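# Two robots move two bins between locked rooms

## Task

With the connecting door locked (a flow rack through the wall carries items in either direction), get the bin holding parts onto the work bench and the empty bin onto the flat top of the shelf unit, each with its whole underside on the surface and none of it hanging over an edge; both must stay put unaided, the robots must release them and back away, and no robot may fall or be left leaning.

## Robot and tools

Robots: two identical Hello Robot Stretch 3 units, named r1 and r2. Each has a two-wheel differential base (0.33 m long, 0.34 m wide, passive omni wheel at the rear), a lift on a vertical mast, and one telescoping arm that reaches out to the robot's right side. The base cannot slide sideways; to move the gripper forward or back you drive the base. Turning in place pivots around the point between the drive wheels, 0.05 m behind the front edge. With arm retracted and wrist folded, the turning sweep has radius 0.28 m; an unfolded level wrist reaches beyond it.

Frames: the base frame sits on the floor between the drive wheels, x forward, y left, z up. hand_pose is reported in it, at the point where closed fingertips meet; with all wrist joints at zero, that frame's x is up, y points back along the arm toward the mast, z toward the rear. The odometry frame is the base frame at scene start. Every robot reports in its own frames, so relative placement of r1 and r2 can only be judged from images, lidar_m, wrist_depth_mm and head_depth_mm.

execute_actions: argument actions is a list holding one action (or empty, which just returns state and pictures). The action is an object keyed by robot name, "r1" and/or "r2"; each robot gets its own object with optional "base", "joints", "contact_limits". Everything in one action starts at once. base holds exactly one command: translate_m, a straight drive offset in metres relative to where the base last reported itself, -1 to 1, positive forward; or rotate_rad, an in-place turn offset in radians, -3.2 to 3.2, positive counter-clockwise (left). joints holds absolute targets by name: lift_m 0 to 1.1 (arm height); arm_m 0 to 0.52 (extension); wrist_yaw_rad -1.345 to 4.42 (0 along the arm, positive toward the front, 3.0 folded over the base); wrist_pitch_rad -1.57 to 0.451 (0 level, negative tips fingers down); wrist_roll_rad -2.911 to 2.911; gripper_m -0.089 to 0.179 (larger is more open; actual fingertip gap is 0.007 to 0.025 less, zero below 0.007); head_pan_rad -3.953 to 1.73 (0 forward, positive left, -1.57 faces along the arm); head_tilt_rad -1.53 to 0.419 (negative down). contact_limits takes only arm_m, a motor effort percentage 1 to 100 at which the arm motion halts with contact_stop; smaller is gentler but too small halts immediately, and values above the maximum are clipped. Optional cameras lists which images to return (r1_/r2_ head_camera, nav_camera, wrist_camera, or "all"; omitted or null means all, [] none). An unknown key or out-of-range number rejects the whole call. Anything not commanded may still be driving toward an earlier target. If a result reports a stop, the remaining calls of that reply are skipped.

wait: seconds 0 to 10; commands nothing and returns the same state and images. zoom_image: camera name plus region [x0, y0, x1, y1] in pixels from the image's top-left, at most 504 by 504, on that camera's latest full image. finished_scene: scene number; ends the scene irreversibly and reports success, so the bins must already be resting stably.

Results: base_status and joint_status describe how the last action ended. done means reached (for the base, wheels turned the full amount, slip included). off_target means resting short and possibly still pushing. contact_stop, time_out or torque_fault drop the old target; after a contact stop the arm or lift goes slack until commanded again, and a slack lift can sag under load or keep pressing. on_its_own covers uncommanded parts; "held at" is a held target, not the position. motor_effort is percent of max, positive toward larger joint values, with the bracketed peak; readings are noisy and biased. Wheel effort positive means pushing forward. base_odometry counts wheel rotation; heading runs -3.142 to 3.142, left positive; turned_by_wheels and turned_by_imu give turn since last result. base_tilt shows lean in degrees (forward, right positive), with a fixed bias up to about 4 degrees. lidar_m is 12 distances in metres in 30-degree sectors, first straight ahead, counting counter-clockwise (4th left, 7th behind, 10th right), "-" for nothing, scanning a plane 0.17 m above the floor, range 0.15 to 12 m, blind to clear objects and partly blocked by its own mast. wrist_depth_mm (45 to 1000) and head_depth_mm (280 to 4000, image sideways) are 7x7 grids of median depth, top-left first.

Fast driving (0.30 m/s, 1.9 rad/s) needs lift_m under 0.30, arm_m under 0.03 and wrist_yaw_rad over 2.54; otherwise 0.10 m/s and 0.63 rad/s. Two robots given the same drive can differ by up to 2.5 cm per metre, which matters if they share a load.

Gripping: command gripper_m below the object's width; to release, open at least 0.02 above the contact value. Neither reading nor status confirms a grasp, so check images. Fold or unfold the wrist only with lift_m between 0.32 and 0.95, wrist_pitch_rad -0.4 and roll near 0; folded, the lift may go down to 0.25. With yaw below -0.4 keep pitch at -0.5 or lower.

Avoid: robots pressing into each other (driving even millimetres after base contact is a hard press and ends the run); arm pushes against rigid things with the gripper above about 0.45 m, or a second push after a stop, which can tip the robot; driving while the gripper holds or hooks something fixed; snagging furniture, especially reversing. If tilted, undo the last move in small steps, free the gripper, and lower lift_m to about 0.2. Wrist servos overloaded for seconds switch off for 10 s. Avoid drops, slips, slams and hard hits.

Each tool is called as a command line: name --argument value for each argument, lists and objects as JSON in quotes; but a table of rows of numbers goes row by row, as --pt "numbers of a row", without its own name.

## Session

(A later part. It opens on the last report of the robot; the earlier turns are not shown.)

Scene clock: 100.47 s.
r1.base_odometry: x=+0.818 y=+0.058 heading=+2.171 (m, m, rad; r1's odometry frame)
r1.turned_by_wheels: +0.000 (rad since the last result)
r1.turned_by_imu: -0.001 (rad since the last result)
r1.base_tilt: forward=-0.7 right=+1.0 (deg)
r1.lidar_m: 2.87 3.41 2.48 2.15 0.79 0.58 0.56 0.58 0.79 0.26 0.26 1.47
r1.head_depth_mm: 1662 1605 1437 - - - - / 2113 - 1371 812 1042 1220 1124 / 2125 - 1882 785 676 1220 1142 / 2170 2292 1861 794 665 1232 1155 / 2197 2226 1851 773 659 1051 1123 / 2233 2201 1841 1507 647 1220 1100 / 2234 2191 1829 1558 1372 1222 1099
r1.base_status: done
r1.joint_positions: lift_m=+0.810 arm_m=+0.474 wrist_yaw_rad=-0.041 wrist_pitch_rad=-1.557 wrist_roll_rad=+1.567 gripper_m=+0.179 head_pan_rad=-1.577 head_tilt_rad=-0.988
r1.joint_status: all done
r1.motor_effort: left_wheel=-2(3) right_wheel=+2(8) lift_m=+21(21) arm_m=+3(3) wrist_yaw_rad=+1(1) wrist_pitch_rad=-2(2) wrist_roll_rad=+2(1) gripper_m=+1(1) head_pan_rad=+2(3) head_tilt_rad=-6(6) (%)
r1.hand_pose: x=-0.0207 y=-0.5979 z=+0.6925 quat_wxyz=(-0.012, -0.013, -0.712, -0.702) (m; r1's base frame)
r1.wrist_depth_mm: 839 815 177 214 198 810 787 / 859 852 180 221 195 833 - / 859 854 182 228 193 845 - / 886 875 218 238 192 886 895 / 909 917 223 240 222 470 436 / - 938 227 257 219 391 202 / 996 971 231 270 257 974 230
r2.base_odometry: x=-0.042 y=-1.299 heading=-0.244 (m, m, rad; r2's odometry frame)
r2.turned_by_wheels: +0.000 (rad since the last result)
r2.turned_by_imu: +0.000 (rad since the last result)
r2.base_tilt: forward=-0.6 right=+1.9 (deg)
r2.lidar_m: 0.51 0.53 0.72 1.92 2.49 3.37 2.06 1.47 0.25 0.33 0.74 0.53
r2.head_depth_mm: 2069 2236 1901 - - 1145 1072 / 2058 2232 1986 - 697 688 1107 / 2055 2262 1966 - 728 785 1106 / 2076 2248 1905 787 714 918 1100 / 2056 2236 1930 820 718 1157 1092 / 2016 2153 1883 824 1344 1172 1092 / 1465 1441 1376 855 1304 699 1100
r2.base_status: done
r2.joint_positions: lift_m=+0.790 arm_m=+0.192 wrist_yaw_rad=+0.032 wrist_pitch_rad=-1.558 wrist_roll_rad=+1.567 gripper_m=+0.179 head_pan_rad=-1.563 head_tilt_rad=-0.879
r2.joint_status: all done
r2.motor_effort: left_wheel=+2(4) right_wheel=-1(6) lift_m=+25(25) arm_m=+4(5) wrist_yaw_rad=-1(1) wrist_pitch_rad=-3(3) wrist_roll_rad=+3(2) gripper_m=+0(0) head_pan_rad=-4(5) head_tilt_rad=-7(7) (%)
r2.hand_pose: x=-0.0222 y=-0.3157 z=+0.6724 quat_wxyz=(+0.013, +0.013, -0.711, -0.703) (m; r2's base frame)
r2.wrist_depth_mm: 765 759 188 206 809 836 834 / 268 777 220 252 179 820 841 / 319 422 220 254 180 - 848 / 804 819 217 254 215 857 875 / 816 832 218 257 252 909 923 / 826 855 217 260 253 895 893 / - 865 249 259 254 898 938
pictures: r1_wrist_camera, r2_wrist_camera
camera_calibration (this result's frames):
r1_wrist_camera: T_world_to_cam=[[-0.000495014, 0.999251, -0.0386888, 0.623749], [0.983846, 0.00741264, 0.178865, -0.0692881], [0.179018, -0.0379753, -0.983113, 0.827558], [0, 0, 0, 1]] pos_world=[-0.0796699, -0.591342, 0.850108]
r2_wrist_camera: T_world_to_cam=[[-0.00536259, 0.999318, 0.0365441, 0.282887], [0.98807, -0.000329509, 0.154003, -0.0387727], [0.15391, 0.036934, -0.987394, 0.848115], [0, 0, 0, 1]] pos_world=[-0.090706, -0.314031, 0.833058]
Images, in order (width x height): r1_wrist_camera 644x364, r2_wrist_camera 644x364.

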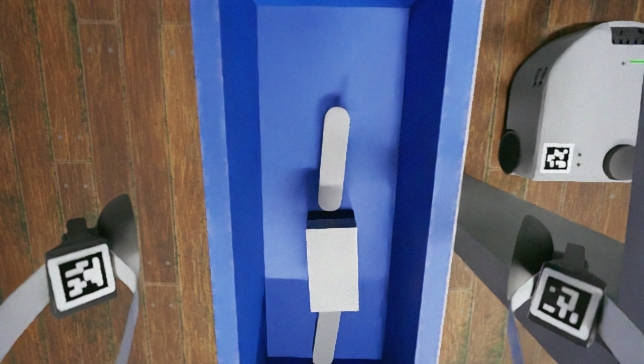

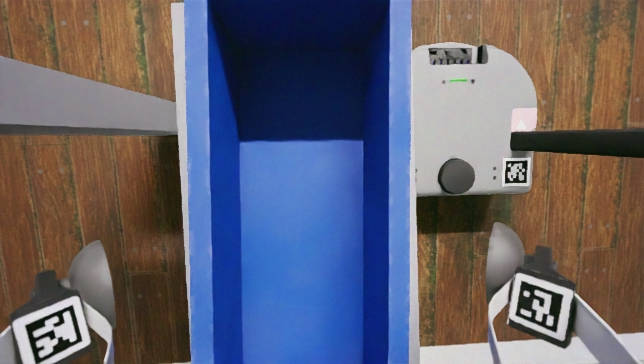

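execute_actions --actions '[{"r1":{"joints":{"lift_m":0.776}},"r2":{"joints":{"lift_m":0.743}}}]' --cameras '["r2_wrist_camera","r1_wrist_camera"]'

execute_actions --actions '[{"r1":{"joints":{"gripper_m":0.07}},"r2":{"joints":{"gripper_m":0.072}}}]' --cameras '[]'

execute_actions --actions '[{"r1":{"joints":{"lift_m":0.9}},"r2":{"joints":{"lift_m":0.87}}}]' --cameras '["r1_wrist_camera","r2_wrist_camera","r1_head_camera","r2_head_camera"]'

Scene clock: 101.93 s.
r1.base_odometry: x=+0.818 y=+0.058 heading=+2.171 (m, m, rad; r1's odometry frame)
r1.turned_by_wheels: +0.000 (rad since the last result)
r1.turned_by_imu: +0.000 (rad since the last result)
r1.base_tilt: forward=-0.7 right=+1.0 (deg)
r1.lidar_m: 2.87 3.43 2.49 2.15 0.79 0.58 0.56 0.58 0.79 0.26 0.26 1.47
r1.head_depth_mm: 1651 1614 1478 867 - - - / 2162 2030 - 802 1358 1222 1133 / 2175 - 892 788 674 1224 1148 / 2220 2319 896 791 663 1233 1151 / 2244 2222 1855 774 657 1049 1115 / 2245 2229 1836 1503 648 1225 1099 / 2241 2181 1808 1563 1367 1215 1099
r1.base_status: not commanded
r1.joint_positions: lift_m=+0.776 arm_m=+0.474 wrist_yaw_rad=-0.041 wrist_pitch_rad=-1.557 wrist_roll_rad=+1.567 gripper_m=+0.179 head_pan_rad=-1.577 head_tilt_rad=-0.988
r1.joint_status: all done
r1.motor_effort: left_wheel=-2(2) right_wheel=+2(3) lift_m=+21(23) arm_m=+3(3) wrist_yaw_rad=+1(1) wrist_pitch_rad=-2(2) wrist_roll_rad=+2(1) gripper_m=+1(1) head_pan_rad=+2(3) head_tilt_rad=-5(7) (%)
r1.hand_pose: x=-0.0207 y=-0.5979 z=+0.6585 quat_wxyz=(-0.012, -0.013, -0.712, -0.702) (m; r1's base frame)
r1.wrist_depth_mm: 789 784 155 180 178 112 754 / 805 799 156 187 184 112 - / 826 807 157 195 192 116 - / 823 853 159 203 190 122 846 / 872 856 161 201 190 366 858 / - 914 164 188 187 332 308 / 963 965 165 226 185 916 237
r2.base_odometry: x=-0.042 y=-1.299 heading=-0.244 (m, m, rad; r2's odometry frame)
r2.turned_by_wheels: +0.000 (rad since the last result)
r2.turned_by_imu: +0.000 (rad since the last result)
r2.base_tilt: forward=-0.5 right=+1.9 (deg)
r2.lidar_m: 0.51 0.53 0.72 1.92 2.49 3.40 2.06 1.47 0.25 0.33 0.73 0.53
r2.head_depth_mm: 2050 2252 1866 1598 - - - / 2059 2252 1913 - 719 686 1115 / 2085 2248 1898 - 717 697 1108 / 2070 2262 1893 801 723 1159 1100 / 2055 2269 1898 821 721 1156 1086 / 2001 2138 1857 820 1337 1171 1091 / 1476 1447 1378 859 1295 699 1088
r2.base_status: not commanded
r2.joint_positions: lift_m=+0.743 arm_m=+0.192 wrist_yaw_rad=+0.032 wrist_pitch_rad=-1.558 wrist_roll_rad=+1.567 gripper_m=+0.179 head_pan_rad=-1.563 head_tilt_rad=-0.879
r2.joint_status: all done
r2.motor_effort: left_wheel=+2(2) right_wheel=-1(1) lift_m=+24(23) arm_m=+4(4) wrist_yaw_rad=-1(1) wrist_pitch_rad=-3(3) wrist_roll_rad=+3(2) gripper_m=+0(0) head_pan_rad=-5(5) head_tilt_rad=-7(7) (%)
r2.hand_pose: x=-0.0222 y=-0.3157 z=+0.6254 quat_wxyz=(+0.013, +0.013, -0.711, -0.703) (m; r2's base frame)
r2.wrist_depth_mm: 728 702 182 196 154 766 793 / 267 311 204 206 145 - 795 / 319 309 204 207 146 - 795 / 774 771 206 209 156 - 845 / 779 790 208 211 157 842 845 / 818 128 208 211 158 859 878 / - 129 211 213 158 870 885
pictures: r1_wrist_camera, r2_wrist_camera
camera_calibration (this result's frames):
r1_wrist_camera: T_world_to_cam=[[-0.000494997, 0.999251, -0.0386888, 0.622434], [0.983846, 0.00741262, 0.178865, -0.0632062], [0.179018, -0.0379753, -0.983113, 0.794129], [0, 0, 0, 1]] pos_world=[-0.0796699, -0.591342, 0.816105]
r2_wrist_camera: T_world_to_cam=[[-0.00536258, 0.999318, 0.0365441, 0.284605], [0.98807, -0.000329518, 0.154003, -0.0315353], [0.15391, 0.036934, -0.987394, 0.801712], [0, 0, 0, 1]] pos_world=[-0.090706, -0.314032, 0.786062]
Images, in order (width x height): r1_wrist_camera 644x364, r2_wrist_camera 644x364.

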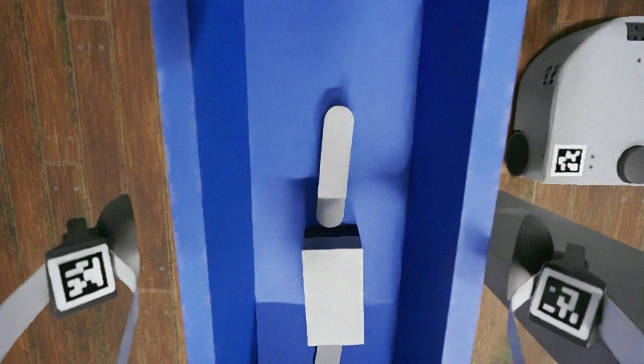

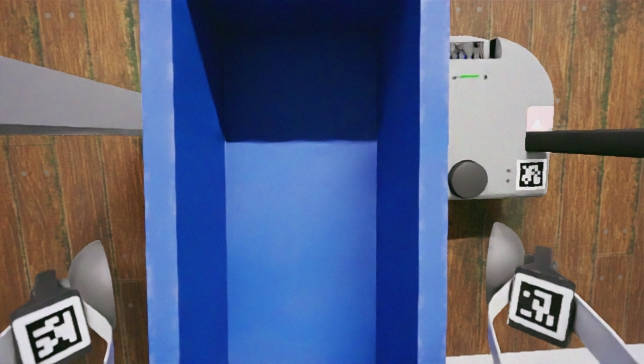

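Scene clock: 103.50 s.
r1.base_odometry: x=+0.818 y=+0.058 heading=+2.171 (m, m, rad; r1's odometry frame)
r1.turned_by_wheels: +0.000 (rad since the last result)
r1.turned_by_imu: +0.000 (rad since the last result)
r1.base_tilt: forward=-0.6 right=+1.0 (deg)
r1.lidar_m: 2.87 3.40 2.49 2.15 0.79 0.58 0.56 0.58 0.79 0.26 0.26 1.47
r1.head_depth_mm: 1664 1615 1487 864 - - - / 2163 2038 - 801 1355 1216 1133 / 2182 - 891 787 675 1219 1149 / 2211 2319 894 790 664 1225 1151 / 2227 2239 1835 791 659 1053 1117 / 2254 2209 1838 1511 648 1223 1099 / 2244 2189 1840 1569 1372 1219 1094
r1.base_status: not commanded
r1.joint_positions: lift_m=+0.776 arm_m=+0.474 wrist_yaw_rad=-0.040 wrist_pitch_rad=-1.561 wrist_roll_rad=+1.567 gripper_m=+0.071 head_pan_rad=-1.577 head_tilt_rad=-0.988
r1.joint_status: all done
r1.motor_effort: left_wheel=-2(1) right_wheel=+2(2) lift_m=+21(21) arm_m=+3(3) wrist_yaw_rad=+0(1) wrist_pitch_rad=+0(2) wrist_roll_rad=+2(2) gripper_m=-20(97) head_pan_rad=+2(2) head_tilt_rad=-6(7) (%)
r1.hand_pose: x=-0.0207 y=-0.5968 z=+0.6586 quat_wxyz=(-0.012, -0.013, -0.710, -0.704) (m; r1's base frame)
r1.wrist_depth_mm: 767 788 158 181 179 119 753 / 807 812 160 188 186 113 - / 804 827 161 194 188 118 - / 843 857 163 203 187 123 830 / 892 870 164 211 185 408 476 / 948 933 167 190 182 - 295 / 937 915 169 227 181 924 236
r2.base_odometry: x=-0.042 y=-1.299 heading=-0.244 (m, m, rad; r2's odometry frame)
r2.turned_by_wheels: +0.000 (rad since the last result)
r2.turned_by_imu: +0.000 (rad since the last result)
r2.base_tilt: forward=-0.7 right=+2.0 (deg)
r2.lidar_m: 0.51 0.53 0.72 1.91 2.48 3.38 2.05 1.47 0.25 0.33 0.74 0.53
r2.head_depth_mm: 2061 2229 1842 1604 - - - / 2083 2229 1911 - 719 682 1111 / 2064 2280 1895 - 715 696 1101 / 2056 2258 1883 803 720 679 1095 / 2045 2276 1899 819 731 674 1086 / 1992 2141 1871 817 1339 1161 1087 / 1487 1444 1386 857 1297 702 1098
r2.base_status: not commanded
r2.joint_positions: lift_m=+0.743 arm_m=+0.192 wrist_yaw_rad=+0.032 wrist_pitch_rad=-1.557 wrist_roll_rad=+1.567 gripper_m=+0.073 head_pan_rad=-1.563 head_tilt_rad=-0.879
r2.joint_status: all done
r2.motor_effort: left_wheel=+2(2) right_wheel=-1(1) lift_m=+26(26) arm_m=+3(4) wrist_yaw_rad=-1(1) wrist_pitch_rad=-3(3) wrist_roll_rad=+3(2) gripper_m=-26(98) head_pan_rad=-4(5) head_tilt_rad=-7(8) (%)
r2.hand_pose: x=-0.0222 y=-0.3159 z=+0.6253 quat_wxyz=(+0.013, +0.013, -0.712, -0.702) (m; r2's base frame)
r2.wrist_depth_mm: 720 714 182 198 139 762 781 / 264 311 201 203 141 - 817 / 317 309 204 206 151 - 802 / 760 762 205 209 161 - 838 / 782 771 206 208 162 851 875 / 792 127 206 212 164 866 862 / 818 838 204 213 165 867 927
pictures: none
No camera images: the call's "cameras" was empty. Leave "cameras" out to get every camera's image.

Scene clock: 105.50 s.
r1.base_odometry: x=+0.818 y=+0.058 heading=+2.171 (m, m, rad; r1's odometry frame)
r1.turned_by_wheels: +0.000 (rad since the last result)
r1.turned_by_imu: -0.001 (rad since the last result)
r1.base_tilt: forward=-0.7 right=+1.0 (deg)
r1.lidar_m: 2.87 3.42 2.49 2.15 0.79 0.58 0.56 0.58 0.79 0.26 0.26 1.47
r1.head_depth_mm: 1478 - - 827 718 1231 1124 / 2266 2205 758 858 690 1226 1128 / - 2140 739 830 676 1221 1147 / 2183 2157 743 836 663 1232 1148 / 2207 2245 746 812 656 1056 1116 / 2215 2222 1800 1511 646 1221 1097 / 2241 2198 1823 1561 1364 1217 1096
r1.base_status: not commanded
r1.joint_positions: lift_m=+0.899 arm_m=+0.474 wrist_yaw_rad=-0.040 wrist_pitch_rad=-1.553 wrist_roll_rad=+1.567 gripper_m=+0.071 head_pan_rad=-1.577 head_tilt_rad=-0.988
r1.joint_status: all done
r1.motor_effort: left_wheel=-2(2) right_wheel=+2(3) lift_m=+41(42) arm_m=+3(2) wrist_yaw_rad=+1(0) wrist_pitch_rad=-4(5) wrist_roll_rad=+1(2) gripper_m=-19(20) head_pan_rad=+3(3) head_tilt_rad=-6(6) (%)
r1.hand_pose: x=-0.0207 y=-0.5989 z=+0.7816 quat_wxyz=(-0.012, -0.013, -0.713, -0.701) (m; r1's base frame)
r1.wrist_depth_mm: 915 104 159 170 167 100 251 / 948 935 162 181 176 105 247 / 990 917 163 190 187 111 245 / 996 950 167 203 184 119 254 / - 998 169 207 180 278 262 / - - 171 201 178 - 262 / - - 175 252 175 - 277
r2.base_odometry: x=-0.042 y=-1.299 heading=-0.244 (m, m, rad; r2's odometry frame)
r2.turned_by_wheels: +0.000 (rad since the last result)
r2.turned_by_imu: +0.000 (rad since the last result)
r2.base_tilt: forward=-0.6 right=+2.1 (deg)
r2.lidar_m: 0.51 0.53 0.72 1.92 2.50 3.39 2.05 1.47 0.25 0.33 0.73 0.53
r2.head_depth_mm: 2065 2262 - 1519 568 1184 1074 / 2053 2301 - - 609 756 1108 / 2076 2284 - - 608 831 1102 / 2059 2264 1884 773 606 1173 1099 / 2073 2267 1904 792 553 1174 1088 / 2001 2169 1867 818 1319 1160 1089 / 1478 1439 1371 861 1295 700 1095
r2.base_status: not commanded
r2.joint_positions: lift_m=+0.870 arm_m=+0.192 wrist_yaw_rad=+0.032 wrist_pitch_rad=-1.557 wrist_roll_rad=+1.567 gripper_m=+0.082 head_pan_rad=-1.563 head_tilt_rad=-0.879
r2.joint_status: all done
r2.on_its_own: gripper_m is held at +0.081, not at your +0.072, by its stall guard, which is still easing
r2.motor_effort: left_wheel=+2(2) right_wheel=-1(1) lift_m=+37(38) arm_m=+3(3) wrist_yaw_rad=-1(0) wrist_pitch_rad=-3(3) wrist_roll_rad=+2(3) gripper_m=-22(26) head_pan_rad=-4(4) head_tilt_rad=-7(6) (%)
r2.hand_pose: x=-0.0222 y=-0.3159 z=+0.7519 quat_wxyz=(+0.013, +0.013, -0.712, -0.702) (m; r2's base frame)
r2.wrist_depth_mm: 813 828 182 198 139 917 883 / 258 311 201 204 140 914 934 / 257 310 203 207 141 925 981 / 241 924 204 209 161 960 962 / 239 922 207 209 162 969 996 / 236 127 205 211 163 - - / 224 896 204 213 165 914 954
pictures: r1_head_camera (sideways: a quarter turn clockwise sets it upright), r1_wrist_camera, r2_head_camera (sideways: a quarter turn clockwise sets it upright), r2_wrist_camera
camera_calibration (this result's frames):
r1_head_camera: T_world_to_cam=[[-0.0417536, 0.831622, -0.55377, 0.738348], [0.998657, 0.0177257, -0.0486781, 0.0581473], [-0.0306658, -0.555059, -0.831246, 1.04155], [0, 0, 0, 1]] pos_world=[0.00469936, -0.0369384, 1.27749]
r1_wrist_camera: T_world_to_cam=[[-0.000891137, 0.999093, -0.0425664, 0.631131], [0.983871, 0.00849021, 0.17868, -0.0843771], [0.178879, -0.0417206, -0.982986, 0.912766], [0, 0, 0, 1]] pos_world=[-0.079696, -0.591761, 0.939178]
r2_head_camera: T_world_to_cam=[[0.0157093, 0.793749, -0.608042, 0.813472], [0.999396, 0.00639417, 0.0341673, -0.0498518], [0.0310082, -0.608212, -0.793169, 0.989234], [0, 0, 0, 1]] pos_world=[0.00636832, -0.0437099, 1.28096]
r2_wrist_camera: T_world_to_cam=[[-0.00536389, 0.999346, 0.035757, 0.280812], [0.988066, -0.000207826, 0.154028, -0.051002], [0.153935, 0.0361564, -0.987419, 0.926387], [0, 0, 0, 1]] pos_world=[-0.0907036, -0.314133, 0.912547]
Images, in order (width x height): r1_head_camera 896x504, r1_wrist_camera 644x364, r2_head_camera 896x504, r2_wrist_camera 644x364.

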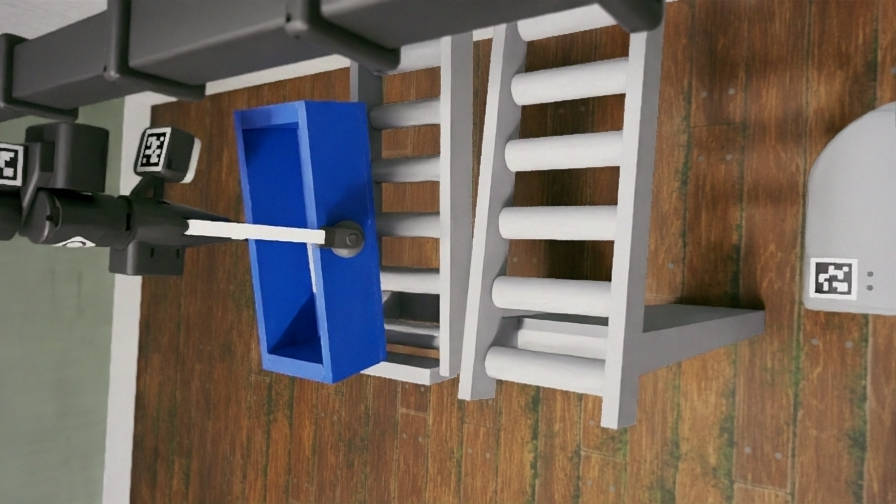

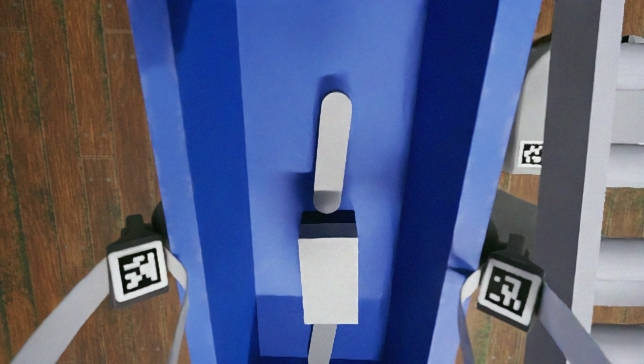

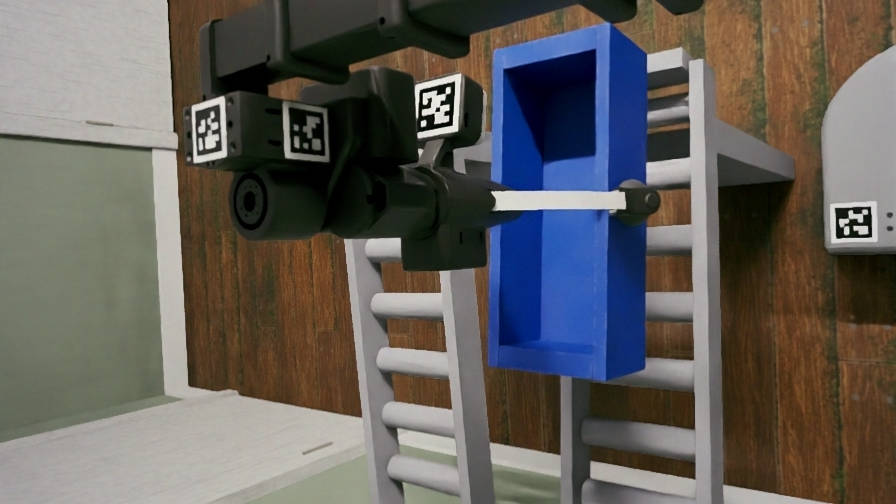

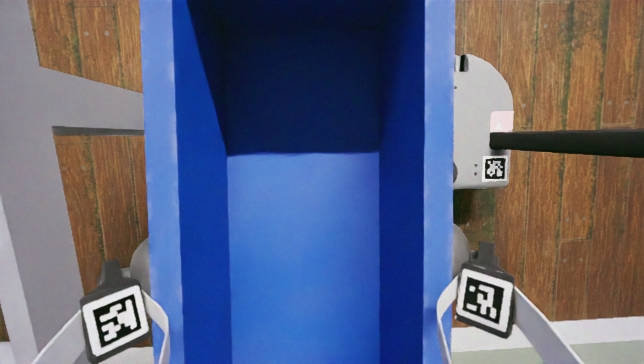

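execute_actions --actions '[{"r1":{"joints":{"lift_m":0.778}}}]' --cameras '["r1_wrist_camera","r1_head_camera"]'

Scene clock: 107.57 s.
r1.base_odometry: x=+0.818 y=+0.058 heading=+2.171 (m, m, rad; r1's odometry frame)
r1.turned_by_wheels: +0.000 (rad since the last result)
r1.turned_by_imu: -0.001 (rad since the last result)
r1.base_tilt: forward=-0.7 right=+1.0 (deg)
r1.lidar_m: 2.87 3.42 2.49 2.15 0.79 0.58 0.56 0.58 0.79 0.25 0.26 1.47
r1.head_depth_mm: 1654 1609 1507 872 - - - / 2172 2046 - 801 1361 1233 1132 / 2174 - 890 792 674 1214 1148 / 2231 2288 898 797 664 1230 1148 / 2221 2234 1847 774 658 1054 1115 / 2227 2207 1831 1516 648 1222 1101 / 2235 2201 1827 1557 1370 1221 1089
r1.base_status: not commanded
r1.joint_positions: lift_m=+0.778 arm_m=+0.474 wrist_yaw_rad=-0.040 wrist_pitch_rad=-1.553 wrist_roll_rad=+1.567 gripper_m=+0.071 head_pan_rad=-1.577 head_tilt_rad=-0.988
r1.joint_status: all done
r1.motor_effort: left_wheel=-2(2) right_wheel=+3(4) lift_m=+23(36) arm_m=+2(3) wrist_yaw_rad=+0(1) wrist_pitch_rad=-4(5) wrist_roll_rad=+2(2) gripper_m=-19(19) head_pan_rad=+3(2) head_tilt_rad=-6(6) (%)
r1.hand_pose: x=-0.0207 y=-0.5989 z=+0.6603 quat_wxyz=(-0.012, -0.013, -0.713, -0.701) (m; r1's base frame)
r1.wrist_depth_mm: 774 772 159 183 179 118 747 / 802 806 161 189 187 114 - / 834 842 164 195 186 118 - / 867 851 167 203 183 624 824 / 896 895 169 211 181 414 472 / 916 934 172 191 177 - 298 / 957 961 174 231 175 911 238
r2.base_odometry: x=-0.042 y=-1.299 heading=-0.244 (m, m, rad; r2's odometry frame)
r2.turned_by_wheels: +0.000 (rad since the last result)
r2.turned_by_imu: +0.000 (rad since the last result)
r2.base_tilt: forward=-0.4 right=+2.1 (deg)
r2.lidar_m: 0.51 0.53 0.72 1.92 2.49 3.39 2.05 1.47 0.25 0.33 0.73 0.53
r2.head_depth_mm: 2076 2268 - 1523 569 1182 1076 / 2088 2324 - - 608 755 1107 / 2066 2321 - - 609 827 1104 / 2061 2262 1893 776 604 1174 1104 / 2067 2253 1892 791 552 1178 1084 / 2003 2145 1859 820 1320 1162 1085 / 1478 1445 1376 857 1303 701 1096
r2.base_status: not commanded
r2.joint_positions: lift_m=+0.870 arm_m=+0.192 wrist_yaw_rad=+0.032 wrist_pitch_rad=-1.557 wrist_roll_rad=+1.567 gripper_m=+0.088 head_pan_rad=-1.563 head_tilt_rad=-0.879
r2.joint_status: not commanded
r2.on_its_own: gripper_m is held at +0.087, not at your +0.072, by its stall guard, which is not easing now
r2.motor_effort: left_wheel=+1(1) right_wheel=-1(1) lift_m=+37(37) arm_m=+3(3) wrist_yaw_rad=+0(2) wrist_pitch_rad=-3(3) wrist_roll_rad=+2(2) gripper_m=-19(21) head_pan_rad=-4(5) head_tilt_rad=-8(6) (%)
r2.hand_pose: x=-0.0222 y=-0.3159 z=+0.7519 quat_wxyz=(+0.013, +0.013, -0.712, -0.702) (m; r2's base frame)
r2.wrist_depth_mm: 829 839 183 198 139 916 961 / 257 314 201 204 140 926 901 / 257 309 203 206 141 956 987 / 240 886 205 207 161 978 963 / 241 915 207 209 163 964 987 / 236 127 207 213 164 - - / 222 876 205 214 166 923 961
pictures: r1_head_camera (sideways: a quarter turn clockwise sets it upright), r1_wrist_camera
camera_calibration (this result's frames):
r1_head_camera: T_world_to_cam=[[-0.0417537, 0.831622, -0.55377, 0.738348], [0.998657, 0.0177258, -0.0486781, 0.0581473], [-0.0306658, -0.555059, -0.831246, 1.04155], [0, 0, 0, 1]] pos_world=[0.00469936, -0.0369384, 1.27749]
r1_wrist_camera: T_world_to_cam=[[-0.000877414, 0.999105, -0.0422838, 0.625725], [0.983869, 0.00842664, 0.178693, -0.0627662], [0.17889, -0.0414449, -0.982996, 0.793771], [0, 0, 0, 1]] pos_world=[-0.0796949, -0.591738, 0.817948]
Images, in order (width x height): r1_head_camera 896x504, r1_wrist_camera 644x364.

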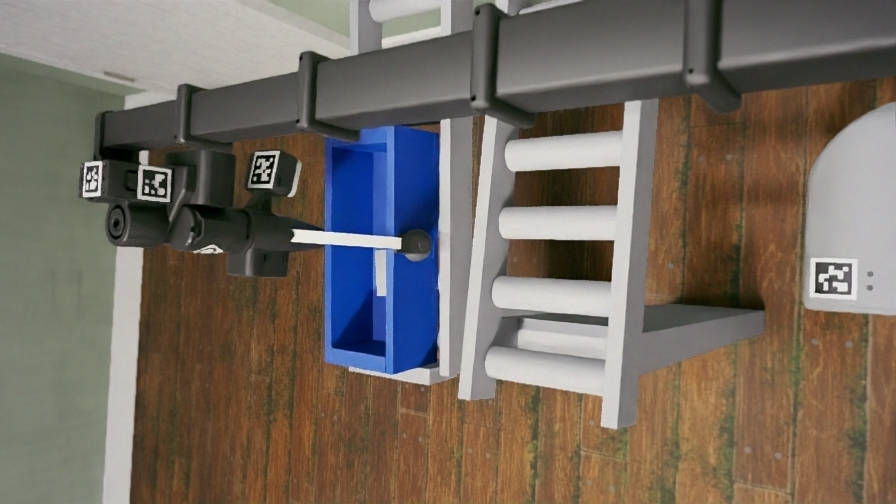

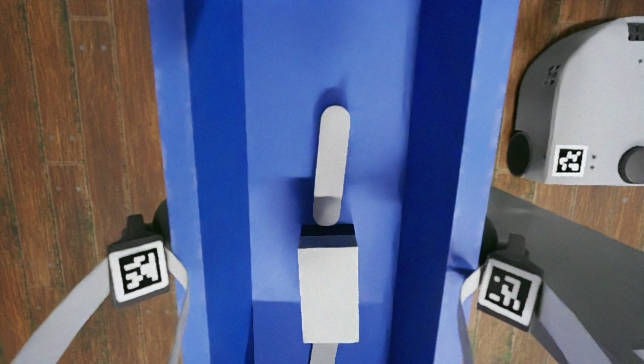

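execute_actions --actions '[{"r1":{"joints":{"gripper_m":0.15}},"r2":{"base":{"translate_m":-0.1}}}]' --cameras '[]'

execute_actions --actions '[{"r1":{"base":{"translate_m":0.026},"joints":{"lift_m":0.773}}}]' --cameras '[]'

execute_actions --actions '[{"r1":{"joints":{"gripper_m":0.06}}}]' --cameras '["r1_wrist_camera"]'

execute_actions --actions '[{"r1":{"joints":{"lift_m":0.86}}}]' --cameras '["r1_wrist_camera","r1_head_camera"]'

Scene clock: 110.30 s.
r1.base_odometry: x=+0.818 y=+0.058 heading=+2.171 (m, m, rad; r1's odometry frame)
r1.turned_by_wheels: +0.000 (rad since the last result)
r1.turned_by_imu: -0.001 (rad since the last result)
r1.base_tilt: forward=-0.7 right=+0.9 (deg)
r1.lidar_m: 2.86 3.40 2.49 2.15 0.79 0.58 0.56 0.58 0.79 0.26 0.26 1.47
r1.head_depth_mm: 1666 1604 1505 868 - - - / 2171 2046 - 801 1352 1222 1129 / 2171 - 891 791 675 1219 1149 / 2183 2299 893 795 664 1233 1152 / 2239 2230 1849 771 659 1051 1116 / 2214 2204 1832 1509 648 1221 1103 / 2245 2205 1823 1560 1366 1219 1096
r1.base_status: not commanded
r1.joint_positions: lift_m=+0.778 arm_m=+0.474 wrist_yaw_rad=-0.040 wrist_pitch_rad=-1.553 wrist_roll_rad=+1.567 gripper_m=+0.150 head_pan_rad=-1.577 head_tilt_rad=-0.988
r1.joint_status: all done
r1.motor_effort: left_wheel=-2(1) right_wheel=+3(3) lift_m=+23(23) arm_m=+3(2) wrist_yaw_rad=+1(1) wrist_pitch_rad=-4(4) wrist_roll_rad=+2(1) gripper_m=+0(83) head_pan_rad=+3(3) head_tilt_rad=-6(6) (%)
r1.hand_pose: x=-0.0207 y=-0.5989 z=+0.6603 quat_wxyz=(-0.012, -0.013, -0.713, -0.701) (m; r1's base frame)
r1.wrist_depth_mm: 800 791 161 183 180 118 763 / 826 807 162 190 187 114 - / 839 837 165 195 186 118 - / 866 856 166 204 183 640 827 / 866 885 170 210 181 415 468 / 924 912 172 191 177 - 298 / 943 954 174 233 174 928 245
r2.base_odometry: x=-0.139 y=-1.275 heading=-0.244 (m, m, rad; r2's odometry frame)
r2.turned_by_wheels: +0.000 (rad since the last result)
r2.turned_by_imu: +0.000 (rad since the last result)
r2.base_tilt: forward=-0.8 right=+2.0 (deg)
r2.lidar_m: 0.61 0.63 0.86 2.29 2.49 3.40 1.96 1.38 2.43 0.23 0.88 0.64
r2.head_depth_mm: 2071 2261 - 1525 569 1199 1076 / 2060 2299 - - 610 1201 1103 / 2078 2264 - - 608 1151 1107 / 2078 2241 1895 771 606 771 1098 / 2047 2253 1890 788 551 1176 1081 / 2039 2230 1908 1503 1312 1162 1093 / 1766 1723 1673 815 1358 1163 1094
r2.base_status: done
r2.joint_positions: lift_m=+0.870 arm_m=+0.192 wrist_yaw_rad=+0.032 wrist_pitch_rad=-1.557 wrist_roll_rad=+1.567 gripper_m=+0.088 head_pan_rad=-1.563 head_tilt_rad=-0.879
r2.joint_status: not commanded
r2.on_its_own: gripper_m is held at +0.087, not at your +0.072, by its stall guard, which is not easing now
r2.motor_effort: left_wheel=+3(4) right_wheel=-1(5) lift_m=+37(37) arm_m=+3(3) wrist_yaw_rad=-2(1) wrist_pitch_rad=-3(3) wrist_roll_rad=+2(3) gripper_m=-20(20) head_pan_rad=-4(4) head_tilt_rad=-7(7) (%)
r2.hand_pose: x=-0.0222 y=-0.3159 z=+0.7519 quat_wxyz=(+0.013, +0.013, -0.712, -0.702) (m; r2's base frame)
r2.wrist_depth_mm: 848 836 184 198 139 870 913 / 858 838 200 203 140 937 946 / 873 852 202 205 141 937 940 / 282 320 205 207 161 989 970 / 240 285 206 209 163 985 994 / 238 127 206 211 164 - - / 226 960 204 213 166 - -
pictures: none
No camera images: the call's "cameras" was empty. Leave "cameras" out to get every camera's image.

Scene clock: 112.10 s.
r1.base_odometry: x=+0.803 y=+0.079 heading=+2.171 (m, m, rad; r1's odometry frame)
r1.turned_by_wheels: +0.000 (rad since the last result)
r1.turned_by_imu: -0.001 (rad since the last result)
r1.base_tilt: forward=-0.7 right=+1.0 (deg)
r1.lidar_m: 2.84 3.40 2.49 2.26 0.83 0.60 0.58 0.61 0.83 0.25 0.26 1.44
r1.head_depth_mm: 1747 1688 1545 853 - - - / 2201 2126 - 790 647 1225 1124 / 2161 - 893 791 683 1213 1147 / 2212 2317 896 797 1338 1241 1151 / 2248 2249 1836 776 645 1058 1115 / 2237 2200 1854 1566 1372 1223 1099 / 2244 2194 1828 1563 1366 1218 1095
r1.base_status: done
r1.joint_positions: lift_m=+0.773 arm_m=+0.474 wrist_yaw_rad=-0.040 wrist_pitch_rad=-1.553 wrist_roll_rad=+1.567 gripper_m=+0.150 head_pan_rad=-1.577 head_tilt_rad=-0.988
r1.joint_status: all done
r1.motor_effort: left_wheel=-2(3) right_wheel=+2(6) lift_m=+21(21) arm_m=+3(2) wrist_yaw_rad=+0(1) wrist_pitch_rad=-4(4) wrist_roll_rad=+2(2) gripper_m=+1(1) head_pan_rad=+3(3) head_tilt_rad=-6(6) (%)
r1.hand_pose: x=-0.0207 y=-0.5989 z=+0.6554 quat_wxyz=(-0.012, -0.013, -0.713, -0.701) (m; r1's base frame)
r1.wrist_depth_mm: 799 763 160 180 177 107 752 / 816 801 161 185 183 111 - / 820 824 166 194 186 115 - / 854 820 169 200 182 482 838 / 873 493 170 180 179 320 356 / 905 904 172 214 176 - 242 / 960 933 176 230 174 911 211
r2.base_odometry: x=-0.139 y=-1.275 heading=-0.244 (m, m, rad; r2's odometry frame)
r2.turned_by_wheels: +0.000 (rad since the last result)
r2.turned_by_imu: +0.000 (rad since the last result)
r2.base_tilt: forward=-0.7 right=+2.1 (deg)
r2.lidar_m: 0.61 0.63 0.86 2.29 2.49 3.40 1.96 1.38 2.44 0.23 0.88 0.64
r2.head_depth_mm: 2068 2264 - 1527 569 1202 1070 / 2067 2297 - - 610 1203 1099 / 2056 2315 - - 607 1142 1118 / 2082 2272 1883 771 606 772 1105 / 2062 2267 1900 784 552 1177 1083 / 2052 2258 1921 1508 1316 1158 1091 / 1752 1737 1663 817 1342 1165 1089
r2.base_status: not commanded
r2.joint_positions: lift_m=+0.870 arm_m=+0.192 wrist_yaw_rad=+0.032 wrist_pitch_rad=-1.557 wrist_roll_rad=+1.567 gripper_m=+0.088 head_pan_rad=-1.563 head_tilt_rad=-0.879
r2.joint_status: not commanded
r2.on_its_own: gripper_m is held at +0.087, not at your +0.072, by its stall guard, which is not easing now
r2.motor_effort: left_wheel=+2(1) right_wheel=-1(1) lift_m=+37(37) arm_m=+3(3) wrist_yaw_rad=-1(2) wrist_pitch_rad=-3(3) wrist_roll_rad=+2(3) gripper_m=-19(20) head_pan_rad=-4(4) head_tilt_rad=-6(7) (%)
r2.hand_pose: x=-0.0222 y=-0.3159 z=+0.7519 quat_wxyz=(+0.013, +0.013, -0.712, -0.702) (m; r2's base frame)
r2.wrist_depth_mm: 839 846 183 197 139 874 927 / 852 860 200 204 140 908 904 / 865 885 202 206 141 935 943 / 280 319 204 207 161 977 962 / 242 282 206 210 162 985 987 / 237 127 207 210 163 - - / 224 961 205 214 166 - -
pictures: none
No camera images: the call's "cameras" was empty. Leave "cameras" out to get every camera's image.

Scene clock: 113.50 s.
r1.base_odometry: x=+0.803 y=+0.079 heading=+2.171 (m, m, rad; r1's odometry frame)
r1.turned_by_wheels: +0.000 (rad since the last result)
r1.turned_by_imu: +0.000 (rad since the last result)
r1.base_tilt: forward=-0.7 right=+0.9 (deg)
r1.lidar_m: 2.84 3.42 2.48 2.25 0.83 0.60 0.58 0.60 0.83 0.25 0.26 1.45
r1.head_depth_mm: 1743 1686 1538 853 - - - / 2206 2138 - 789 647 1225 1130 / 2173 - 894 794 682 1220 1151 / 2216 2319 897 795 676 1232 1148 / 2226 2238 1861 772 649 1058 1120 / 2222 2219 1864 1578 1390 1221 1097 / 2246 2203 1836 1563 1373 1221 1098
r1.base_status: not commanded
r1.joint_positions: lift_m=+0.773 arm_m=+0.474 wrist_yaw_rad=-0.040 wrist_pitch_rad=-1.560 wrist_roll_rad=+1.567 gripper_m=+0.061 head_pan_rad=-1.577 head_tilt_rad=-0.988
r1.joint_status: all done
r1.motor_effort: left_wheel=-1(2) right_wheel=+2(2) lift_m=+21(21) arm_m=+3(3) wrist_yaw_rad=+1(1) wrist_pitch_rad=-1(4) wrist_roll_rad=+1(1) gripper_m=-23(98) head_pan_rad=+2(3) head_tilt_rad=-7(6) (%)
r1.hand_pose: x=-0.0207 y=-0.5973 z=+0.6555 quat_wxyz=(-0.013, -0.013, -0.711, -0.703) (m; r1's base frame)
r1.wrist_depth_mm: 789 781 164 181 179 115 765 / 804 803 167 187 185 113 - / 824 819 169 196 181 117 - / 895 849 172 202 180 481 827 / 887 877 175 182 176 344 347 / 913 893 175 216 174 - 246 / 930 948 179 232 171 915 209
r2.base_odometry: x=-0.139 y=-1.275 heading=-0.244 (m, m, rad; r2's odometry frame)
r2.turned_by_wheels: +0.000 (rad since the last result)
r2.turned_by_imu: +0.000 (rad since the last result)
r2.base_tilt: forward=-0.7 right=+2.0 (deg)
r2.lidar_m: 0.61 0.63 0.86 2.29 2.49 3.39 1.96 1.37 2.43 0.23 0.88 0.64
r2.head_depth_mm: 2082 2298 - 1526 568 1193 1068 / 2051 2310 - - 609 1208 1106 / 2068 2287 - - 606 1145 1113 / 2060 2259 1897 769 606 772 1100 / 2062 2248 1903 785 551 1172 1092 / 2041 2229 1920 1506 1319 1170 1099 / 1757 1709 1675 817 1348 1165 1094
r2.base_status: not commanded
r2.joint_positions: lift_m=+0.870 arm_m=+0.192 wrist_yaw_rad=+0.032 wrist_pitch_rad=-1.557 wrist_roll_rad=+1.567 gripper_m=+0.088 head_pan_rad=-1.563 head_tilt_rad=-0.879
r2.joint_status: not commanded
r2.on_its_own: gripper_m is held at +0.087, not at your +0.072, by its stall guard, which is not easing now
r2.motor_effort: left_wheel=+2(2) right_wheel=-1(1) lift_m=+37(37) arm_m=+3(3) wrist_yaw_rad=-1(1) wrist_pitch_rad=-3(3) wrist_roll_rad=+3(3) gripper_m=-19(19) head_pan_rad=-4(4) head_tilt_rad=-7(7) (%)
r2.hand_pose: x=-0.0222 y=-0.3159 z=+0.7519 quat_wxyz=(+0.013, +0.013, -0.712, -0.702) (m; r2's base frame)
r2.wrist_depth_mm: 818 820 184 197 139 890 909 / 881 836 201 203 140 924 930 / 870 891 202 205 141 961 947 / 281 316 203 207 161 956 946 / 240 284 206 208 162 961 997 / 236 127 208 210 164 988 - / 224 938 205 213 166 - -
pictures: r1_wrist_camera
camera_calibration (this result's frames):
r1_wrist_camera: T_world_to_cam=[[-0.000450909, 0.999352, -0.0359933, 0.619964], [0.983826, 0.00689075, 0.178996, -0.0631035], [0.179128, -0.0353304, -0.983191, 0.792895], [0, 0, 0, 1]] pos_world=[-0.0796677, -0.591114, 0.813177]
Images, in order (width x height): r1_wrist_camera 644x364.

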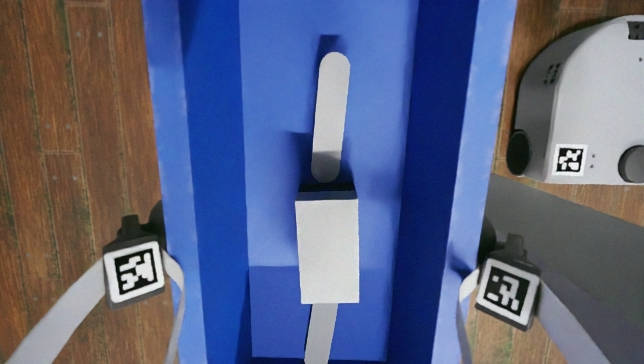

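Scene clock: 115.13 s.
r1.base_odometry: x=+0.803 y=+0.079 heading=+2.171 (m, m, rad; r1's odometry frame)
r1.turned_by_wheels: +0.000 (rad since the last result)
r1.turned_by_imu: +0.000 (rad since the last result)
r1.base_tilt: forward=-0.7 right=+0.9 (deg)
r1.lidar_m: 2.85 3.41 2.49 2.25 0.83 0.60 0.58 0.60 0.83 0.25 0.26 1.45
r1.head_depth_mm: 1746 1560 - - 657 1214 1123 / - 2246 735 824 694 1219 1131 / - 2197 785 809 682 1216 1150 / 2221 2184 764 810 1337 1232 1146 / 2216 2216 748 771 646 1057 1119 / 2249 2230 1841 1573 1373 1218 1098 / 2239 2185 1825 1561 1364 1218 1097
r1.base_status: not commanded
r1.joint_positions: lift_m=+0.859 arm_m=+0.474 wrist_yaw_rad=-0.040 wrist_pitch_rad=-1.553 wrist_roll_rad=+1.567 gripper_m=+0.067 head_pan_rad=-1.577 head_tilt_rad=-0.988
r1.joint_status: all done
r1.on_its_own: gripper_m is held at +0.066, not at your +0.060, by its stall guard, which is still easing
r1.motor_effort: left_wheel=-1(2) right_wheel=+2(3) lift_m=+41(44) arm_m=+3(3) wrist_yaw_rad=+1(1) wrist_pitch_rad=-4(6) wrist_roll_rad=+1(1) gripper_m=-20(24) head_pan_rad=+2(2) head_tilt_rad=-6(6) (%)
r1.hand_pose: x=-0.0207 y=-0.5990 z=+0.7416 quat_wxyz=(-0.012, -0.013, -0.713, -0.701) (m; r1's base frame)
r1.wrist_depth_mm: 881 852 160 184 182 118 222 / 869 877 162 188 187 114 214 / 939 910 164 196 187 118 215 / 971 957 167 202 184 480 225 / - 963 170 183 179 335 223 / - 996 172 216 177 - 222 / - - 176 233 173 - 212
r2.base_odometry: x=-0.139 y=-1.275 heading=-0.244 (m, m, rad; r2's odometry frame)
r2.turned_by_wheels: +0.000 (rad since the last result)
r2.turned_by_imu: +0.000 (rad since the last result)
r2.base_tilt: forward=-0.7 right=+1.9 (deg)
r2.lidar_m: 0.61 0.63 0.86 2.29 2.48 3.40 1.96 1.37 2.43 0.23 0.88 0.64
r2.head_depth_mm: 2063 2255 - 1530 568 1191 1069 / 2047 2322 - - 609 1208 1104 / 2061 2287 - - 608 1147 1113 / 2066 2257 1899 774 607 776 1097 / 2054 2255 1909 787 552 1180 1092 / 2028 2238 1910 1515 1318 1164 1096 / 1755 1739 1663 815 1346 1159 1096
r2.base_status: not commanded
r2.joint_positions: lift_m=+0.870 arm_m=+0.192 wrist_yaw_rad=+0.032 wrist_pitch_rad=-1.557 wrist_roll_rad=+1.567 gripper_m=+0.088 head_pan_rad=-1.563 head_tilt_rad=-0.879
r2.joint_status: not commanded
r2.on_its_own: gripper_m is held at +0.087, not at your +0.072, by its stall guard, which is not easing now
r2.motor_effort: left_wheel=+1(2) right_wheel=-1(1) lift_m=+37(37) arm_m=+3(3) wrist_yaw_rad=-1(0) wrist_pitch_rad=-3(3) wrist_roll_rad=+3(2) gripper_m=-20(20) head_pan_rad=-4(4) head_tilt_rad=-7(7) (%)
r2.hand_pose: x=-0.0222 y=-0.3159 z=+0.7519 quat_wxyz=(+0.013, +0.013, -0.712, -0.702) (m; r2's base frame)
r2.wrist_depth_mm: 828 821 183 198 139 895 910 / 844 851 201 204 140 926 952 / 875 879 203 205 141 917 951 / 279 318 204 206 162 970 953 / 240 287 206 208 163 966 992 / 239 126 208 210 164 987 - / 225 938 203 214 167 - -
pictures: r1_head_camera (sideways: a quarter turn clockwise sets it upright), r1_wrist_camera
camera_calibration (this result's frames):
r1_head_camera: T_world_to_cam=[[-0.0417567, 0.831625, -0.553765, 0.738342], [0.998657, 0.0177297, -0.048678, 0.0581471], [-0.0306637, -0.555054, -0.831249, 1.04155], [0, 0, 0, 1]] pos_world=[0.00469949, -0.0369383, 1.27749]
r1_wrist_camera: T_world_to_cam=[[-0.000466234, 0.999089, -0.0426753, 0.629578], [0.983874, 0.00809138, 0.178682, -0.0774681], [0.178864, -0.0419038, -0.982981, 0.873327], [0, 0, 0, 1]] pos_world=[-0.0796945, -0.591782, 0.899174]
Images, in order (width x height): r1_head_camera 896x504, r1_wrist_camera 644x364.

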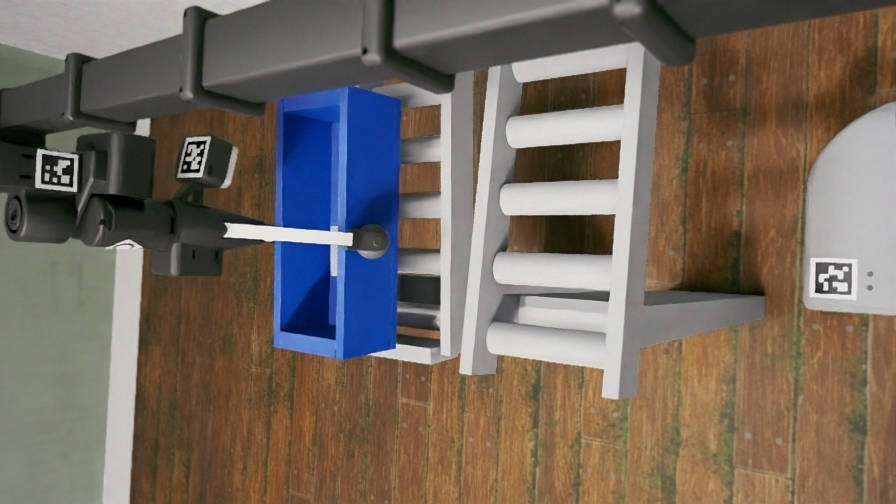

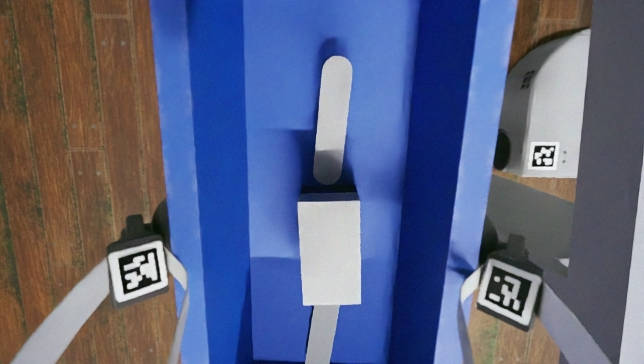

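Stable. Drive.

execute_actions --actions '[{"r1":{"base":{"translate_m":1.0},"joints":{"lift_m":1.0,"head_tilt_rad":-0.8}},"r2":{"base":{"translate_m":-1.0},"joints":{"arm_m":0.45}}}]' --cameras '[]'

execute_actions --actions '[{"r1":{"base":{"translate_m":0.68},"joints":{"lift_m":0.98}},"r2":{"base":{"translate_m":-0.62},"joints":{"lift_m":0.84}}}]' --cameras '["r1_head_camera","r2_head_camera","r2_wrist_camera"]'

Scene clock: 126.63 s.
r1.base_odometry: x=+0.238 y=+0.904 heading=+2.171 (m, m, rad; r1's odometry frame)
r1.turned_by_wheels: +0.000 (rad since the last result)
r1.turned_by_imu: -0.009 (rad since the last result)
r1.base_tilt: forward=-0.7 right=+1.0 (deg)
r1.lidar_m: 1.85 2.85 2.49 2.40 2.27 1.65 0.98 0.97 2.22 2.38 0.56 1.52
r1.head_depth_mm: - 2475 2473 1926 1580 1340 1168 / - 2371 726 1748 1572 1341 1161 / - 2357 731 1738 1568 1323 1160 / 2073 2416 735 1765 1553 1315 1150 / 2104 2376 737 1728 1537 1317 1143 / 2069 2380 2373 1804 1538 1308 1139 / 2098 2295 1259 1687 1529 1301 1134
r1.base_status: done
r1.joint_positions: lift_m=+0.999 arm_m=+0.474 wrist_yaw_rad=-0.040 wrist_pitch_rad=-1.553 wrist_roll_rad=+1.567 gripper_m=+0.070 head_pan_rad=-1.577 head_tilt_rad=-0.804
r1.joint_status: all done
r1.on_its_own: gripper_m is held at +0.069, not at your +0.060, by its stall guard, which is not easing now
r1.motor_effort: left_wheel=-1(2) right_wheel=+1(8) lift_m=+40(44) arm_m=+2(2) wrist_yaw_rad=+1(0) wrist_pitch_rad=-4(4) wrist_roll_rad=+1(1) gripper_m=-19(20) head_pan_rad=+3(3) head_tilt_rad=+3(20) (%)
r1.hand_pose: x=-0.0207 y=-0.5990 z=+0.8816 quat_wxyz=(-0.012, -0.013, -0.713, -0.701) (m; r1's base frame)
r1.wrist_depth_mm: - - 159 186 181 119 988 / - - 162 190 188 114 - / - - 164 196 187 117 - / - - 167 203 184 - - / - - 171 184 181 - - / - 858 172 216 176 - - / - - 176 232 172 - -
r2.base_odometry: x=-1.110 y=-1.034 heading=-0.244 (m, m, rad; r2's odometry frame)
r2.turned_by_wheels: +0.000 (rad since the last result)
r2.turned_by_imu: -0.026 (rad since the last result)
r2.base_tilt: forward=-0.7 right=+2.2 (deg)
r2.lidar_m: 1.02 1.66 2.22 2.38 2.44 2.83 2.70 1.01 0.53 2.37 2.38 1.03
r2.head_depth_mm: 2139 2352 - 987 990 1183 1071 / 2034 2194 1834 1524 1320 1200 1107 / 2008 - 1870 1573 1373 1206 1113 / 2050 2332 1897 1604 1383 1215 1099 / 2035 2261 1900 1617 1390 1225 1083 / 2070 2267 1918 1618 1389 1225 1094 / 2045 2287 1922 1623 1400 1228 1094
r2.base_status: done
r2.joint_positions: lift_m=+0.870 arm_m=+0.450 wrist_yaw_rad=+0.033 wrist_pitch_rad=-1.562 wrist_roll_rad=+1.566 gripper_m=+0.087 head_pan_rad=-1.563 head_tilt_rad=-0.879
r2.joint_status: all done
r2.on_its_own: gripper_m is held at +0.087, not at your +0.072, by its stall guard, which is not easing now
r2.motor_effort: left_wheel=+0(10) right_wheel=+0(31) lift_m=+29(37) arm_m=+4(14) wrist_yaw_rad=-2(20) wrist_pitch_rad=-1(3) wrist_roll_rad=+3(39) gripper_m=+0(30) head_pan_rad=-4(4) head_tilt_rad=-8(6) (%)
r2.hand_pose: x=-0.0223 y=-0.5726 z=+0.7523 quat_wxyz=(+0.013, +0.013, -0.710, -0.704) (m; r2's base frame)
r2.wrist_depth_mm: 841 833 584 620 888 893 924 / 838 867 874 892 902 - 920 / 865 889 883 921 906 - - / 878 902 913 918 921 970 984 / 892 924 919 952 955 989 987 / 924 933 977 - - - - / 936 974 988 - - - -
pictures: none
No camera images: the call's "cameras" was empty. Leave "cameras" out to get every camera's image.

Scene clock: 134.50 s.
r1.base_odometry: x=-0.146 y=+1.465 heading=+2.171 (m, m, rad; r1's odometry frame)
r1.turned_by_wheels: +0.000 (rad since the last result)
r1.turned_by_imu: -0.006 (rad since the last result)
r1.base_tilt: forward=-0.7 right=+0.9 (deg)
r1.lidar_m: 2.06 2.12 2.51 2.41 2.48 2.37 1.63 1.71 0.50 1.07 1.11 1.19
r1.head_depth_mm: 1982 - 1024 777 656 917 1164 / - 2341 981 681 652 1300 1136 / - 2331 969 686 663 1334 1161 / 2088 2273 752 694 659 1323 1155 / 2083 2331 753 690 655 1318 1149 / 2082 2337 942 744 651 1308 1142 / 2097 2265 935 742 648 1298 1133
r1.base_status: done
r1.joint_positions: lift_m=+0.980 arm_m=+0.474 wrist_yaw_rad=-0.040 wrist_pitch_rad=-1.553 wrist_roll_rad=+1.567 gripper_m=+0.070 head_pan_rad=-1.577 head_tilt_rad=-0.804
r1.joint_status: all done
r1.on_its_own: gripper_m is held at +0.069, not at your +0.060, by its stall guard, which is not easing now
r1.motor_effort: left_wheel=+0(4) right_wheel=+0(10) lift_m=+26(36) arm_m=+2(2) wrist_yaw_rad=+1(0) wrist_pitch_rad=-4(4) wrist_roll_rad=+1(1) gripper_m=-20(19) head_pan_rad=+3(2) head_tilt_rad=+3(2) (%)
r1.hand_pose: x=-0.0207 y=-0.5990 z=+0.8622 quat_wxyz=(-0.012, -0.013, -0.713, -0.701) (m; r1's base frame)
r1.wrist_depth_mm: 244 243 159 185 182 119 237 / 253 248 161 188 187 244 246 / 260 258 164 197 187 251 252 / 266 266 168 203 183 259 263 / 276 271 170 182 179 266 - / 283 284 173 215 175 - - / 297 293 176 230 174 288 -
r2.base_odometry: x=-1.711 y=-0.884 heading=-0.244 (m, m, rad; r2's odometry frame)
r2.turned_by_wheels: +0.000 (rad since the last result)
r2.turned_by_imu: +0.003 (rad since the last result)
r2.base_tilt: forward=-0.6 right=+1.9 (deg)
r2.lidar_m: 1.64 2.31 2.47 2.35 2.42 2.18 2.08 1.00 0.54 2.42 0.54 1.68
r2.head_depth_mm: 2151 2316 - - 996 1187 1075 / 2093 - 956 830 1043 1189 1107 / 2054 - 964 833 1026 1200 1117 / 2120 2320 971 836 1033 1203 1099 / 2115 2310 1902 843 1016 1203 1082 / 2111 2263 1916 850 1022 1206 1093 / 2059 2333 1908 873 963 1229 1098
r2.base_status: done
r2.joint_positions: lift_m=+0.840 arm_m=+0.450 wrist_yaw_rad=+0.033 wrist_pitch_rad=-1.562 wrist_roll_rad=+1.566 gripper_m=+0.087 head_pan_rad=-1.563 head_tilt_rad=-0.879
r2.joint_status: all done
r2.on_its_own: gripper_m is held at +0.087, not at your +0.072, by its stall guard, which is not easing now
r2.motor_effort: left_wheel=+1(2) right_wheel=+0(5) lift_m=+24(25) arm_m=+4(4) wrist_yaw_rad=-1(1) wrist_pitch_rad=-1(1) wrist_roll_rad=+3(3) gripper_m=+0(0) head_pan_rad=-4(5) head_tilt_rad=-7(7) (%)
r2.hand_pose: x=-0.0223 y=-0.5726 z=+0.7225 quat_wxyz=(+0.013, +0.013, -0.710, -0.704) (m; r2's base frame)
r2.wrist_depth_mm: 248 252 255 259 263 865 878 / 253 256 259 262 266 - 919 / 258 261 263 270 274 - - / 263 267 270 275 279 950 943 / 270 270 275 283 287 949 948 / 275 278 282 287 - 957 985 / 279 284 287 290 299 - -
pictures: r1_head_camera (sideways: a quarter turn clockwise sets it upright), r2_head_camera (sideways: a quarter turn clockwise sets it upright), r2_wrist_camera
camera_calibration (this result's frames):
r1_head_camera: T_world_to_cam=[[-0.042482, 0.716264, -0.696535, 0.924367], [0.9986, 0.0084527, -0.052213, 0.0627617], [-0.0315107, -0.697778, -0.715621, 0.891205], [0, 0, 0, 1]] pos_world=[0.00467753, -0.0407579, 1.2849]
r2_head_camera: T_world_to_cam=[[0.0158352, 0.79383, -0.607933, 0.813329], [0.999397, 0.00623007, 0.0341671, -0.0498516], [0.0309103, -0.608108, -0.793253, 0.989343], [0, 0, 0, 1]] pos_world=[0.00636133, -0.0437071, 1.28095]
r2_wrist_camera: T_world_to_cam=[[-0.00624786, 0.999147, 0.040813, 0.534582], [0.988093, -0.000106132, 0.15386, -0.046297], [0.153734, 0.0412883, -0.987249, 0.90946], [0, 0, 0, 1]] pos_world=[-0.0907288, -0.571681, 0.883169]
Images, in order (width x height): r1_head_camera 896x504, r2_head_camera 896x504, r2_wrist_camera 644x364.

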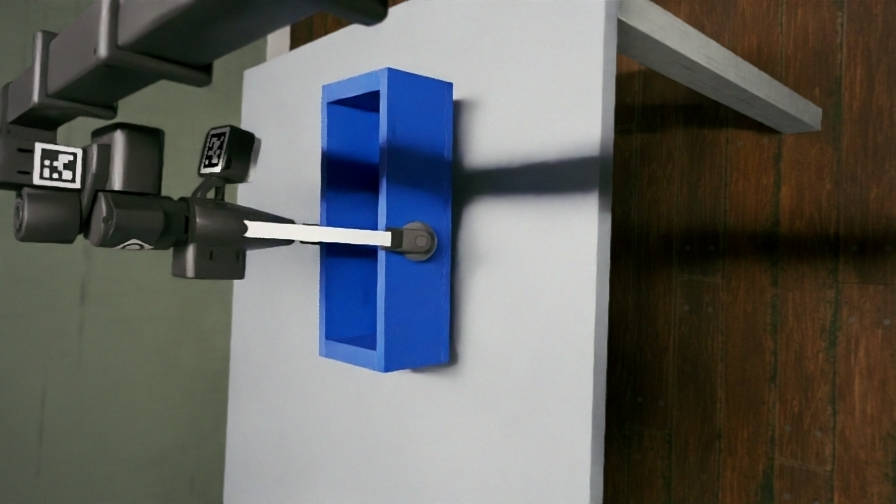

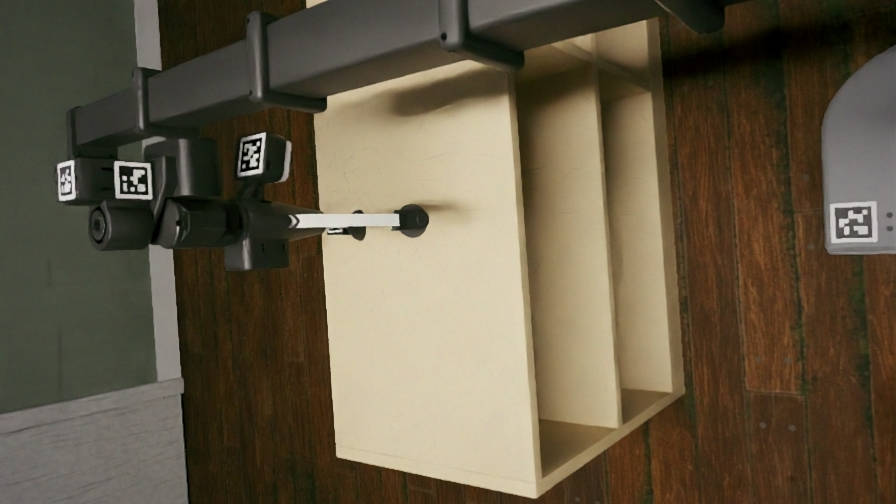

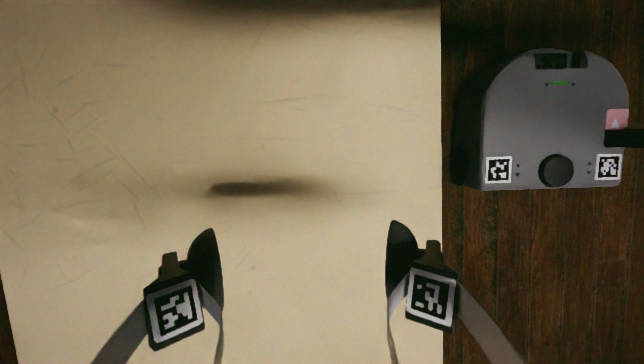

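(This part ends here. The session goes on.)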